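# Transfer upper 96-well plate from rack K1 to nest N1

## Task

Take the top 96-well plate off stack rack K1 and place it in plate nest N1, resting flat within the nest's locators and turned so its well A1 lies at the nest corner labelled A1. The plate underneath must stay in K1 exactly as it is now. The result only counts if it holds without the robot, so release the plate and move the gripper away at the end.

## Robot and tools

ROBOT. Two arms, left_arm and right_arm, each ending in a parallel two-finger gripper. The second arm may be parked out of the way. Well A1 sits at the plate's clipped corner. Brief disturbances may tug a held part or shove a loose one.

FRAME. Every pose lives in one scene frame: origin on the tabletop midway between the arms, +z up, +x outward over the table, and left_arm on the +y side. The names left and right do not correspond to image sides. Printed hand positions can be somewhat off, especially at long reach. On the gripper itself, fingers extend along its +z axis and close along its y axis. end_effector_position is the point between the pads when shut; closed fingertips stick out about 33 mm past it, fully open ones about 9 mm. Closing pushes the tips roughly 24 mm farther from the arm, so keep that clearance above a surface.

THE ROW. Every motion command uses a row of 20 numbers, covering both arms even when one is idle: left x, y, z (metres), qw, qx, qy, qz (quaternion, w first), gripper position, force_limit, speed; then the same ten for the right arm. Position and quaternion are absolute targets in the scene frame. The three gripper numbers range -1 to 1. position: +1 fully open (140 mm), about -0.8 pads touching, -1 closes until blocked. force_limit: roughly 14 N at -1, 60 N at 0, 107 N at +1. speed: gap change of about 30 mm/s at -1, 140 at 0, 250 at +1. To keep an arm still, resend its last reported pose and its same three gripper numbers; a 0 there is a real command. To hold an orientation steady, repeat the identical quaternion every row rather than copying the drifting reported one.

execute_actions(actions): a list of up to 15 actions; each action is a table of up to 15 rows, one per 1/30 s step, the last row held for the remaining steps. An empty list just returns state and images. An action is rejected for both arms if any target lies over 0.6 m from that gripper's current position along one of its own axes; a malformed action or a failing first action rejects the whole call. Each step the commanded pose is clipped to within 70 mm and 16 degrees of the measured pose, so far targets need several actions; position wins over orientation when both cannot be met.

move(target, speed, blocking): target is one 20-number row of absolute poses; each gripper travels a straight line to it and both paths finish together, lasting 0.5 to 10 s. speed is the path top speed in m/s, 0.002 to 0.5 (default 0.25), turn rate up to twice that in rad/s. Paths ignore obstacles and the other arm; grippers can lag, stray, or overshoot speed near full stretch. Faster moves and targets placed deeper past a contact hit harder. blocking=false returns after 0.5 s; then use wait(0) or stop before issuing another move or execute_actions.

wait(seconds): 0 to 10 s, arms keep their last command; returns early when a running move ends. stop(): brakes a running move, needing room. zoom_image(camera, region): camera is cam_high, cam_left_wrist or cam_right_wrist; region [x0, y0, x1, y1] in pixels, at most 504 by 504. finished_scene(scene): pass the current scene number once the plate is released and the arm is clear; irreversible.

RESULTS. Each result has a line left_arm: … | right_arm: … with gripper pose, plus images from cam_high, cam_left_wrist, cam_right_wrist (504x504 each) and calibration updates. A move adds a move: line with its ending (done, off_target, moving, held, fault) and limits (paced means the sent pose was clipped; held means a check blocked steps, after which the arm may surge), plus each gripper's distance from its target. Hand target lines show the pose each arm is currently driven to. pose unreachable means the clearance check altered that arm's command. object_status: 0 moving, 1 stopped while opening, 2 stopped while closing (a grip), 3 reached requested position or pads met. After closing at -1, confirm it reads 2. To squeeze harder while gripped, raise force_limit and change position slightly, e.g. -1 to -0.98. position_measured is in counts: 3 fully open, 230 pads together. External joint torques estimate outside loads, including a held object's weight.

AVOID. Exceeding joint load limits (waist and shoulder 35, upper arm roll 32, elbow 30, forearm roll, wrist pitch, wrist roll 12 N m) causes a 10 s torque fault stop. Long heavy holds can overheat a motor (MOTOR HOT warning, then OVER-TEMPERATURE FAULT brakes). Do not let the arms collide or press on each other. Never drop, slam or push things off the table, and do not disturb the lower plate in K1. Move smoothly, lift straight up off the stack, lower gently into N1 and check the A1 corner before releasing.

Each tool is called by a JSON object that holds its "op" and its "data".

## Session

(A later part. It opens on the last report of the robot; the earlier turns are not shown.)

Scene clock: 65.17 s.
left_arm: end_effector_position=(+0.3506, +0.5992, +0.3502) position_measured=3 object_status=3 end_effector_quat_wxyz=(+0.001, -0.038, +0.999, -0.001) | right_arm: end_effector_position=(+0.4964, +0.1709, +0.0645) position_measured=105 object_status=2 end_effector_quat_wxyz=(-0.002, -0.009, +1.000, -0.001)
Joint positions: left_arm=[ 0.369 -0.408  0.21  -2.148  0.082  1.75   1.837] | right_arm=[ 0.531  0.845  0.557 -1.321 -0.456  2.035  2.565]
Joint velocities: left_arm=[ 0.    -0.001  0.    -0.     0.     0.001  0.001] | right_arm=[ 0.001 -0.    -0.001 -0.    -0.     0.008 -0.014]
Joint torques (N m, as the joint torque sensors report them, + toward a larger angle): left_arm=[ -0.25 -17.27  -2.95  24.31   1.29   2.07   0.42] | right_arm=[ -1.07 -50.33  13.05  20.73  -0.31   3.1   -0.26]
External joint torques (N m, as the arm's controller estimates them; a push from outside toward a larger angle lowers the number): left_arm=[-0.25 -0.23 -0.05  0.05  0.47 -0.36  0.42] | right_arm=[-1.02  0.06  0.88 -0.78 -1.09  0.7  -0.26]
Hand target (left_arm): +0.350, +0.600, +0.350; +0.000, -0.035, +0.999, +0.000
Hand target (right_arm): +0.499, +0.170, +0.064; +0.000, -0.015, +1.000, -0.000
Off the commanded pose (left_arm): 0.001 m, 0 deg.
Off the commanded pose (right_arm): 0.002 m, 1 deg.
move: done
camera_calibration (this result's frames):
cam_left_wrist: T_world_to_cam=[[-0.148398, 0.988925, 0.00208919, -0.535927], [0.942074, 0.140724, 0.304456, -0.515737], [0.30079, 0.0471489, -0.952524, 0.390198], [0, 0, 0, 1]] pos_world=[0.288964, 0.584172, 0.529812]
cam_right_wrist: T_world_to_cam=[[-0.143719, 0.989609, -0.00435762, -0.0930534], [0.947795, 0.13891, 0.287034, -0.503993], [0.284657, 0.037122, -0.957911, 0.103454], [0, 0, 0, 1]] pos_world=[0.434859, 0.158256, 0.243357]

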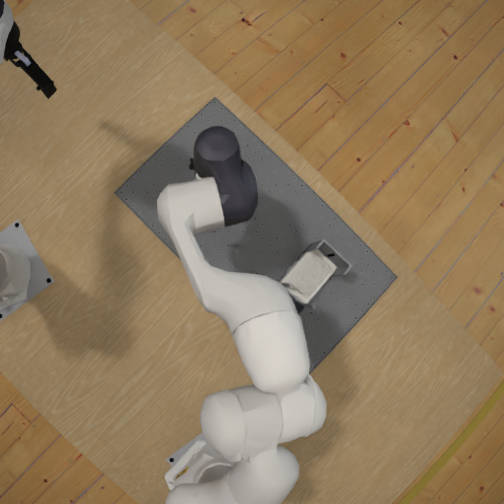

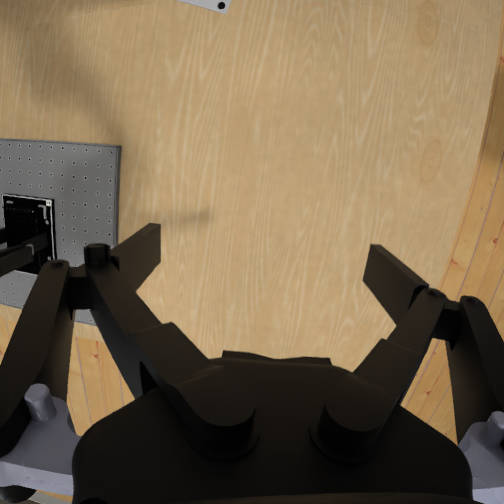

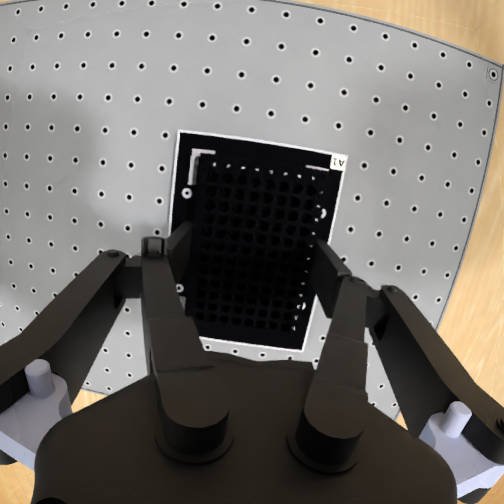

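{"op": "execute_actions", "data": {"actions": [[[0.35,0.6,0.35,0,0.035,-0.999,0,1,0,0,0.5015,0.166,0.063,0,-0.009,1,0,-1,-0.2,-0.7]],[[0.35,0.6,0.35,0,0.035,-0.999,0,1,0,0,0.5015,0.166,0.063,0,-0.009,1,0,-1,-0.2,-0.7]]]}}

{"op": "zoom_image", "data": {"camera": "cam_right_wrist", "region": [160,110,360,250]}}

Scene clock: 71.37 s.
left_arm: end_effector_position=(+0.3506, +0.5992, +0.3502) position_measured=3 object_status=3 end_effector_quat_wxyz=(+0.001, -0.038, +0.999, -0.001) | right_arm: end_effector_position=(+0.4993, +0.1673, +0.0628) position_measured=105 object_status=2 end_effector_quat_wxyz=(-0.002, -0.008, +1.000, -0.000)
Joint positions: left_arm=[ 0.369 -0.408  0.21  -2.148  0.082  1.75   1.837] | right_arm=[ 0.524  0.844  0.556 -1.327 -0.456  2.041  2.561]
Joint velocities: left_arm=[-0.001 -0.     0.001  0.001  0.    -0.    -0.001] | right_arm=[ 0.001  0.001 -0.    -0.     0.     0.     0.001]
Joint torques (N m, as the joint torque sensors report them, + toward a larger angle): left_arm=[ -0.49 -17.28  -2.7   24.3    1.32   2.07   0.4 ] | right_arm=[ -0.79 -51.45  12.8   20.71   0.18   3.06  -0.14]
External joint torques (N m, as the arm's controller estimates them; a push from outside toward a larger angle lowers the number): left_arm=[-0.46 -0.28  0.24  0.08  0.5  -0.34  0.4 ] | right_arm=[-0.9  -1.09  0.53 -0.74 -0.61  0.65 -0.14]
External joint torques at the end of the 1st action: left_arm=[-0.78 -0.37  0.26  0.15  0.47 -0.32  0.42] | right_arm=[-1.14 -0.92 -0.58 -1.31 -0.62  0.59 -0.08]
Hand target (left_arm): +0.350, +0.600, +0.350; +0.000, -0.035, +0.999, +0.000
Hand target (right_arm): +0.502, +0.166, +0.063; +0.000, -0.009, +1.000, -0.000
Off the commanded pose (left_arm): 0.001 m, 0 deg.
Off the commanded pose (right_arm): 0.003 m, 0 deg.
camera_calibration (this result's frames):
cam_left_wrist: T_world_to_cam=[[-0.148385, 0.988927, 0.00210568, -0.535945], [0.942079, 0.140707, 0.304449, -0.515732], [0.300782, 0.0471595, -0.952526, 0.3902], [0, 0, 0, 1]] pos_world=[0.288969, 0.584177, 0.529819]
cam_right_wrist: T_world_to_cam=[[-0.142529, 0.989784, -0.0037096, -0.0897462], [0.94783, 0.137566, 0.287566, -0.505527], [0.285138, 0.0374704, -0.957754, 0.100806], [0, 0, 0, 1]] pos_world=[0.437618, 0.154595, 0.241587]

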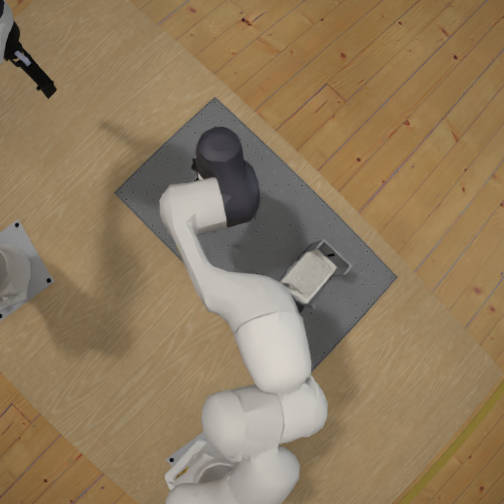

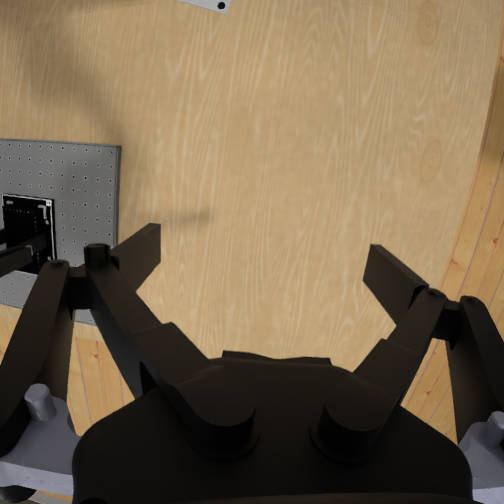

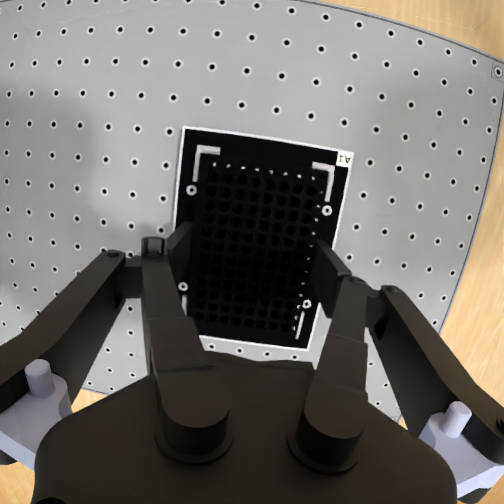

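Region (160, 110, 360, 250) of cam_right_wrist's 504x504 image, scaled by 2.520, with more detail than that image has; it fills the top 353 rows of this view, and the rest is white.

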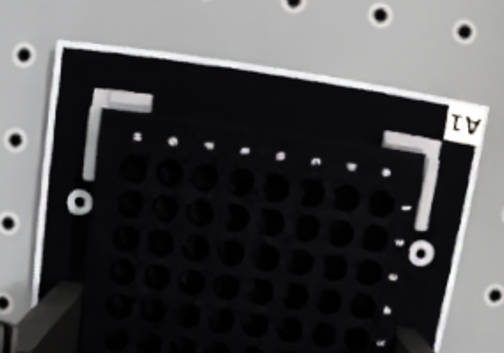

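{"op": "move", "data": {"target": [0.35,0.6,0.35,0,0.035,-0.999,0,1,0,0,0.4993,0.1687,0.053,0,-0.003,1,0,-1,-0.2,-0.7], "speed": 0.01}}

{"op": "zoom_image", "data": {"camera": "cam_right_wrist", "region": [150,120,380,360]}}

Scene clock: 76.23 s.
left_arm: end_effector_position=(+0.3506, +0.5992, +0.3502) position_measured=3 object_status=3 end_effector_quat_wxyz=(+0.001, -0.038, +0.999, -0.001) | right_arm: end_effector_position=(+0.5000, +0.1677, +0.0559) position_measured=105 object_status=2 end_effector_quat_wxyz=(-0.001, -0.006, +1.000, +0.000)
Joint positions: left_arm=[ 0.369 -0.407  0.21  -2.148  0.082  1.75   1.837] | right_arm=[ 0.529  0.853  0.547 -1.328 -0.456  2.054  2.566]
Joint velocities: left_arm=[-0.001 -0.001 -0.     0.     0.002 -0.001 -0.001] | right_arm=[ 0.001 -0.    -0.002  0.001 -0.     0.     0.003]
Joint torques (N m, as the joint torque sensors report them, + toward a larger angle): left_arm=[ -0.47 -17.24  -2.87  24.54   1.27   2.06   0.38] | right_arm=[  1.06 -48.18  10.9   20.17  -0.03   3.56   0.42]
External joint torques (N m, as the arm's controller estimates them; a push from outside toward a larger angle lowers the number): left_arm=[-0.39 -0.35  0.12  0.39  0.46 -0.35  0.38] | right_arm=[ 1.2   2.56 -1.21 -1.41 -0.81  1.14  0.42]
Hand target (left_arm): +0.350, +0.600, +0.350; +0.000, -0.035, +0.999, +0.000
Hand target (right_arm): +0.499, +0.169, +0.053; +0.000, -0.003, +1.000, -0.000
Off the commanded pose (left_arm): 0.001 m, 0 deg.
Off the commanded pose (right_arm): 0.003 m, 0 deg.
move: done
camera_calibration (this result's frames):
cam_left_wrist: T_world_to_cam=[[-0.148377, 0.988929, 0.00211878, -0.535958], [0.942081, 0.140696, 0.304448, -0.515731], [0.30078, 0.0471692, -0.952526, 0.390199], [0, 0, 0, 1]] pos_world=[0.288973, 0.58418, 0.529824]
cam_right_wrist: T_world_to_cam=[[-0.137173, 0.990543, -0.0029897, -0.0929209], [0.948232, 0.132185, 0.288763, -0.503656], [0.286427, 0.0367754, -0.957396, 0.0934528], [0, 0, 0, 1]] pos_world=[0.438069, 0.155181, 0.234631]

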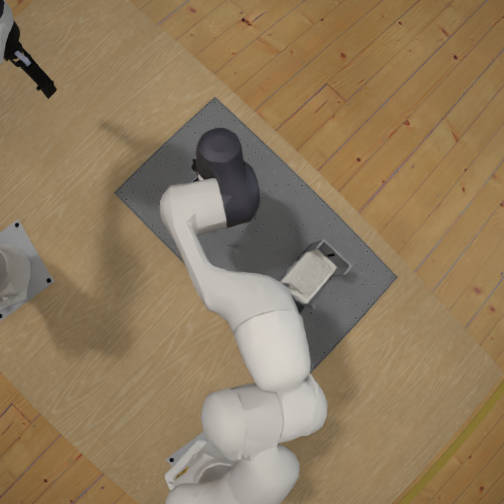

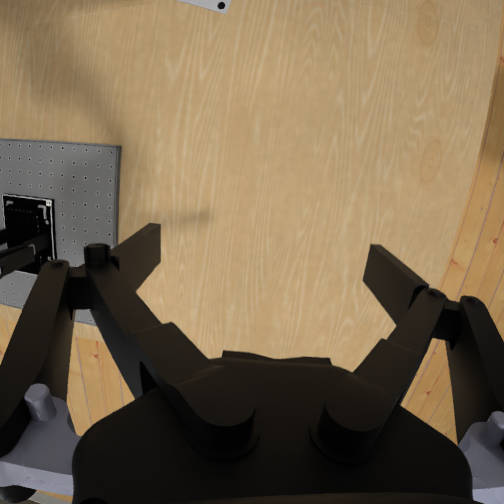

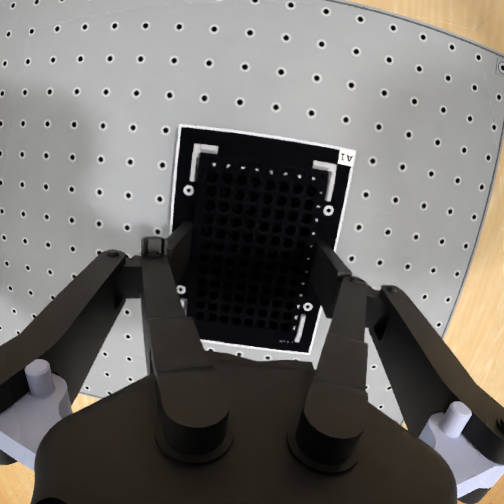

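Region (150, 120, 380, 360) of cam_right_wrist's 504x504 image, scaled by 2.100, with more detail than that image has; it fills the left 483 columns of this view, and the rest is white.

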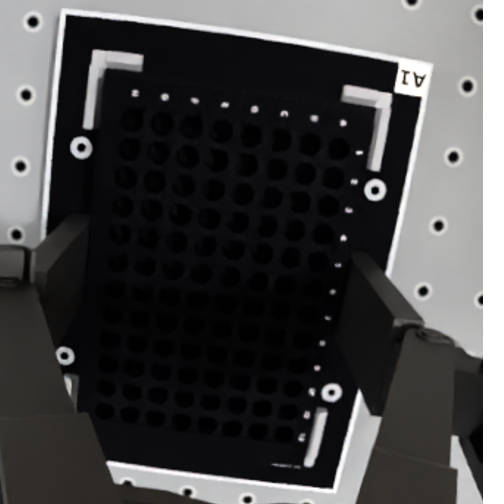

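{"op": "execute_actions", "data": {"actions": [[[0.35,0.6,0.35,0,0.035,-0.999,0,1,0,0,0.5,0.168,0.056,0,-0.006,1,0,0.6,-0.2,-0.8]],[[0.35,0.6,0.35,0,0.035,-0.999,0,1,0,0,0.5,0.168,0.056,0,-0.006,1,0,0.6,-0.2,-0.8]]]}}

{"op": "move", "data": {"target": [0.35,0.6,0.35,0,0.035,-0.999,0,1,0,0,0.53,0.165,0.13,0,-0.006,1,0,1,-0.2,-0.5], "speed": 0.1}}

{"op": "zoom_image", "data": {"camera": "cam_right_wrist", "region": [170,90,360,280]}}

Scene clock: 84.23 s.
left_arm: end_effector_position=(+0.3506, +0.5992, +0.3503) position_measured=3 object_status=3 end_effector_quat_wxyz=(+0.001, -0.038, +0.999, -0.001) | right_arm: end_effector_position=(+0.5000, +0.1678, +0.0560) position_measured=53 object_status=3 end_effector_quat_wxyz=(-0.001, -0.005, +1.000, +0.000)
Joint positions: left_arm=[ 0.369 -0.407  0.21  -2.147  0.082  1.75   1.837] | right_arm=[ 0.53   0.852  0.547 -1.328 -0.456  2.055  2.567]
Joint velocities: left_arm=[-0.    -0.     0.001  0.001  0.001 -0.     0.001] | right_arm=[-0.     0.001  0.     0.001  0.    -0.001  0.   ]
Joint torques (N m, as the joint torque sensors report them, + toward a larger angle): left_arm=[ -0.65 -17.22  -3.11  24.58   1.3    2.09   0.37] | right_arm=[  0.86 -51.31  12.57  20.83   0.29   2.84   0.04]
External joint torques (N m, as the arm's controller estimates them; a push from outside toward a larger angle lowers the number): left_arm=[-0.61 -0.3  -0.17  0.38  0.48 -0.33  0.37] | right_arm=[ 0.85 -0.8   0.44 -0.61 -0.49  0.43  0.04]
External joint torques at the end of the 1st action: left_arm=[-0.34 -0.1   0.1   0.13  0.48 -0.35  0.4 ] | right_arm=[ 0.4  -0.15  0.43 -0.86 -0.56  0.37 -0.02]
Hand target (left_arm): +0.350, +0.600, +0.350; +0.000, -0.035, +0.999, +0.000
Hand target (right_arm): +0.500, +0.168, +0.056; -0.000, -0.006, +1.000, -0.000
Off the commanded pose (left_arm): 0.001 m, 0 deg.
Off the commanded pose (right_arm): 0.000 m, 0 deg.
camera_calibration (this result's frames):
cam_left_wrist: T_world_to_cam=[[-0.148369, 0.98893, 0.00213469, -0.535974], [0.942083, 0.140683, 0.304448, -0.515731], [0.300777, 0.0471816, -0.952527, 0.390197], [0, 0, 0, 1]] pos_world=[0.288977, 0.584185, 0.529831]
cam_right_wrist: T_world_to_cam=[[-0.136374, 0.990653, -0.00308005, -0.0933799], [0.948223, 0.131432, 0.289136, -0.50362], [0.286838, 0.03651, -0.957283, 0.0933962], [0, 0, 0, 1]] pos_world=[0.43802, 0.155289, 0.234734]

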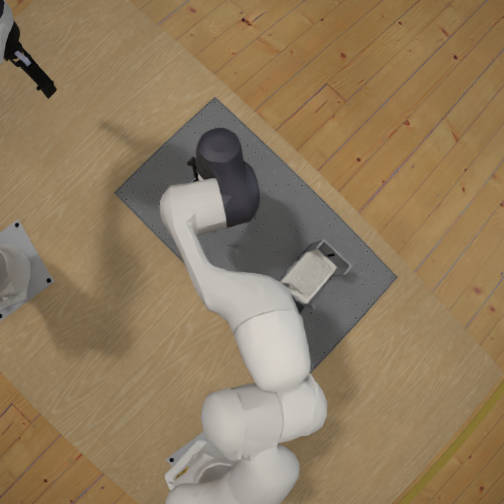

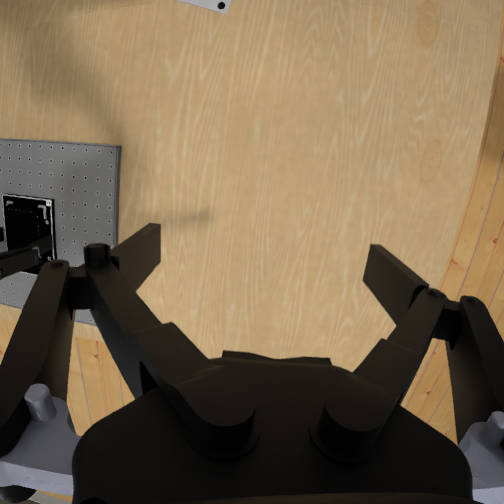

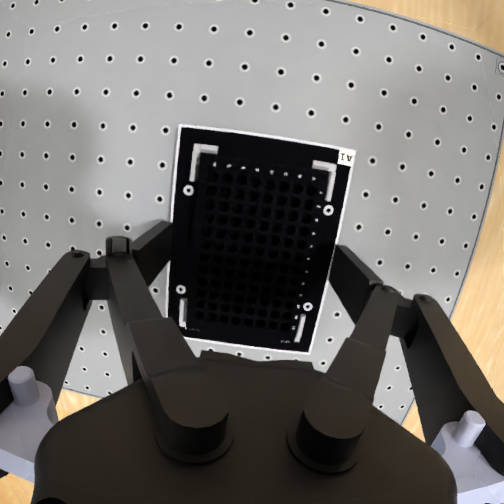

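Scene clock: 85.67 s.
left_arm: end_effector_position=(+0.3506, +0.5992, +0.3503) position_measured=3 object_status=3 end_effector_quat_wxyz=(+0.001, -0.038, +0.999, -0.001) | right_arm: end_effector_position=(+0.5315, +0.1636, +0.1300) position_measured=3 object_status=3 end_effector_quat_wxyz=(+0.001, -0.000, +1.000, +0.001)
Joint positions: left_arm=[ 0.369 -0.407  0.21  -2.147  0.082  1.75   1.837] | right_arm=[ 0.531  0.852  0.573 -1.132 -0.441  1.871  2.511]
Joint velocities: left_arm=[ 0.     0.001  0.001 -0.001 -0.001  0.    -0.   ] | right_arm=[ 0.001 -0.     0.003  0.004  0.001 -0.011 -0.007]
Joint torques (N m, as the joint torque sensors report them, + toward a larger angle): left_arm=[ -0.45 -17.38  -2.63  24.33   1.28   2.08   0.39] | right_arm=[  1.13 -50.72  13.16  22.3    0.57   2.12  -0.31]
External joint torques (N m, as the arm's controller estimates them; a push from outside toward a larger angle lowers the number): left_arm=[-0.43 -0.54  0.29  0.23  0.46 -0.32  0.39] | right_arm=[ 1.08  1.07  1.65  0.24 -0.27 -0.31 -0.31]
Hand target (left_arm): +0.350, +0.600, +0.350; +0.000, -0.035, +0.999, +0.000
Hand target (right_arm): +0.529, +0.165, +0.130; -0.000, -0.007, +1.000, +0.001
Off the commanded pose (left_arm): 0.001 m, 0 deg.
Off the commanded pose (right_arm): 0.002 m, 1 deg.
move: done
camera_calibration (this result's frames):
cam_left_wrist: T_world_to_cam=[[-0.148367, 0.98893, 0.00213739, -0.535976], [0.942083, 0.140681, 0.304447, -0.515731], [0.300776, 0.0471835, -0.952527, 0.390197], [0, 0, 0, 1]] pos_world=[0.288978, 0.584186, 0.529832]
cam_right_wrist: T_world_to_cam=[[-0.12649, 0.991967, -0.00124617, -0.0904229], [0.948239, 0.121283, 0.293486, -0.553215], [0.291279, 0.0359414, -0.955963, 0.152912], [0, 0, 0, 1]] pos_world=[0.468602, 0.151296, 0.308426]

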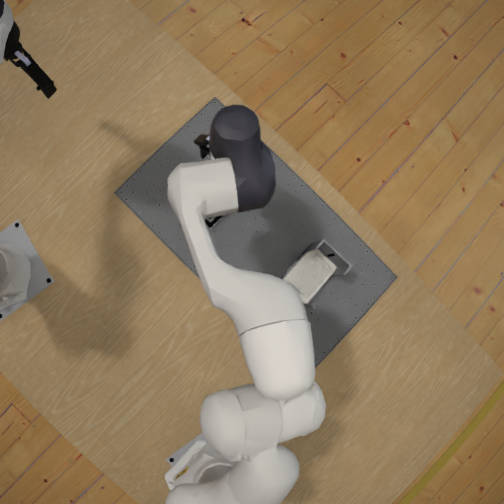

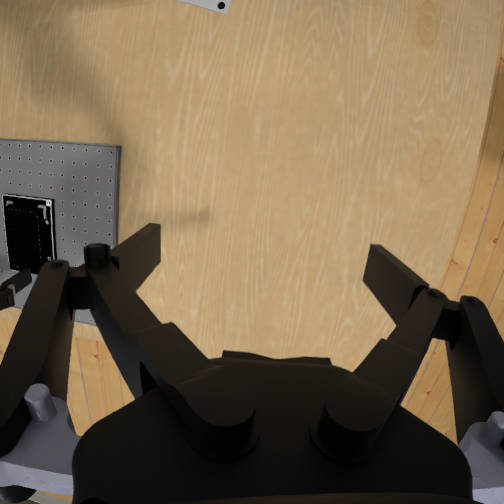

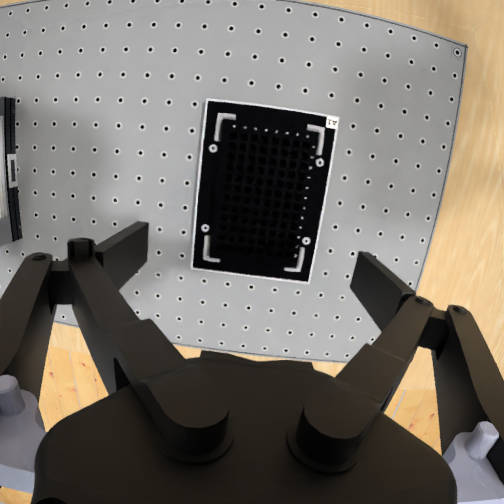

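Region (170, 90, 360, 280) of cam_right_wrist's 504x504 image, scaled by 2.653, with more detail than that image has.

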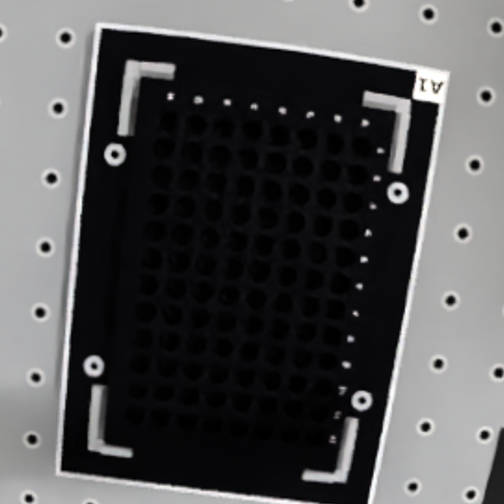

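{"op": "move", "data": {"target": [0.35,0.6,0.35,0,0.035,-0.999,0,1,0,0,0.45,0.02,0.3,0,-0.006,1,0,1,-0.2,-0.5]}}

{"op": "zoom_image", "data": {"camera": "cam_left_wrist", "region": [0,180,110,290]}}

Scene clock: 90.00 s.
left_arm: end_effector_position=(+0.3506, +0.5992, +0.3503) position_measured=3 object_status=3 end_effector_quat_wxyz=(+0.001, -0.038, +0.999, -0.001) | right_arm: end_effector_position=(+0.4522, +0.0217, +0.3018) position_measured=3 object_status=3 end_effector_quat_wxyz=(+0.004, -0.001, +1.000, +0.001)
Joint positions: left_arm=[ 0.369 -0.407  0.21  -2.147  0.082  1.75   1.837] | right_arm=[ 0.129  0.167  0.728 -1.694 -0.119  1.826  2.318]
Joint velocities: left_arm=[ 0.001 -0.002  0.001 -0.001 -0.    -0.001 -0.   ] | right_arm=[-0.    -0.002  0.001 -0.001  0.003 -0.001 -0.027]
Joint torques (N m, as the joint torque sensors report them, + toward a larger angle): left_arm=[ -0.64 -17.28  -2.67  24.27   1.29   2.06   0.41] | right_arm=[ -1.17 -30.02   5.32  23.12   1.77   2.21  -0.24]
External joint torques (N m, as the arm's controller estimates them; a push from outside toward a larger angle lowers the number): left_arm=[-0.66 -0.35  0.2   0.12  0.48 -0.35  0.41] | right_arm=[-1.1  -0.99  1.74 -1.05  0.94 -0.22 -0.24]
Hand target (left_arm): +0.350, +0.600, +0.350; +0.000, -0.035, +0.999, +0.000
Hand target (right_arm): +0.450, +0.021, +0.301; +0.002, -0.008, +1.000, +0.001
Off the commanded pose (left_arm): 0.001 m, 0 deg.
Off the commanded pose (right_arm): 0.003 m, 1 deg.
move: done
camera_calibration (this result's frames):
cam_left_wrist: T_world_to_cam=[[-0.148363, 0.988931, 0.00214538, -0.535984], [0.942086, 0.140675, 0.304442, -0.515729], [0.300771, 0.0471891, -0.952528, 0.390198], [0, 0, 0, 1]] pos_world=[0.288981, 0.584188, 0.529834]
cam_right_wrist: T_world_to_cam=[[-0.128052, 0.991763, -0.0030034, 0.0417759], [0.946216, 0.123077, 0.299212, -0.51204], [0.297117, 0.0354728, -0.954182, 0.342157], [0, 0, 0, 1]] pos_world=[0.388189, 0.00945134, 0.479814]

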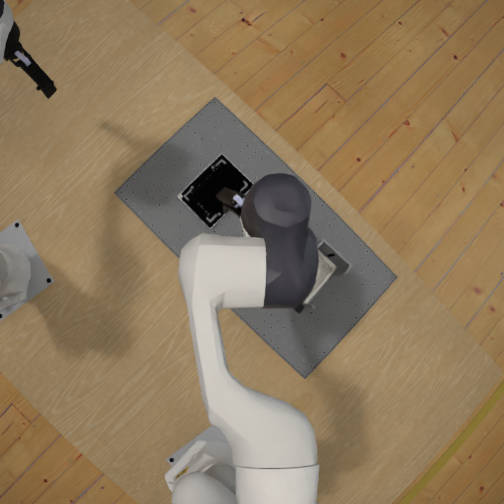

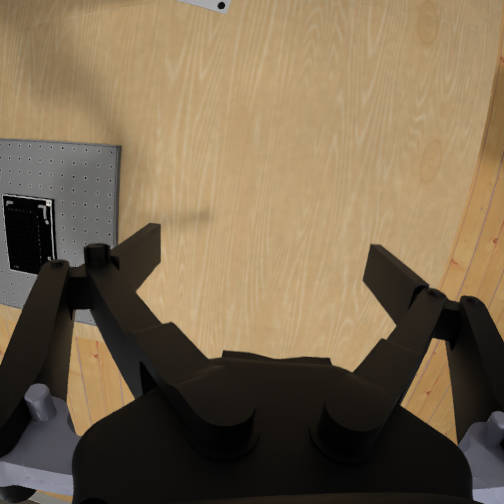

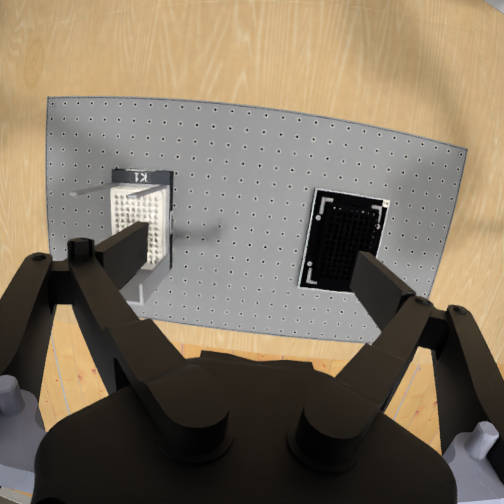

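Region (0, 180, 110, 290) of cam_left_wrist's 504x504 image, scaled by 4.582, with more detail than that image has.

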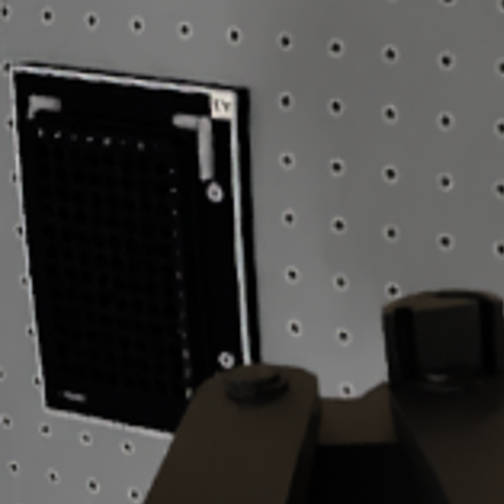

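{"op": "finished_scene", "data": {"scene": 2}}

The scene is finished: the task was done.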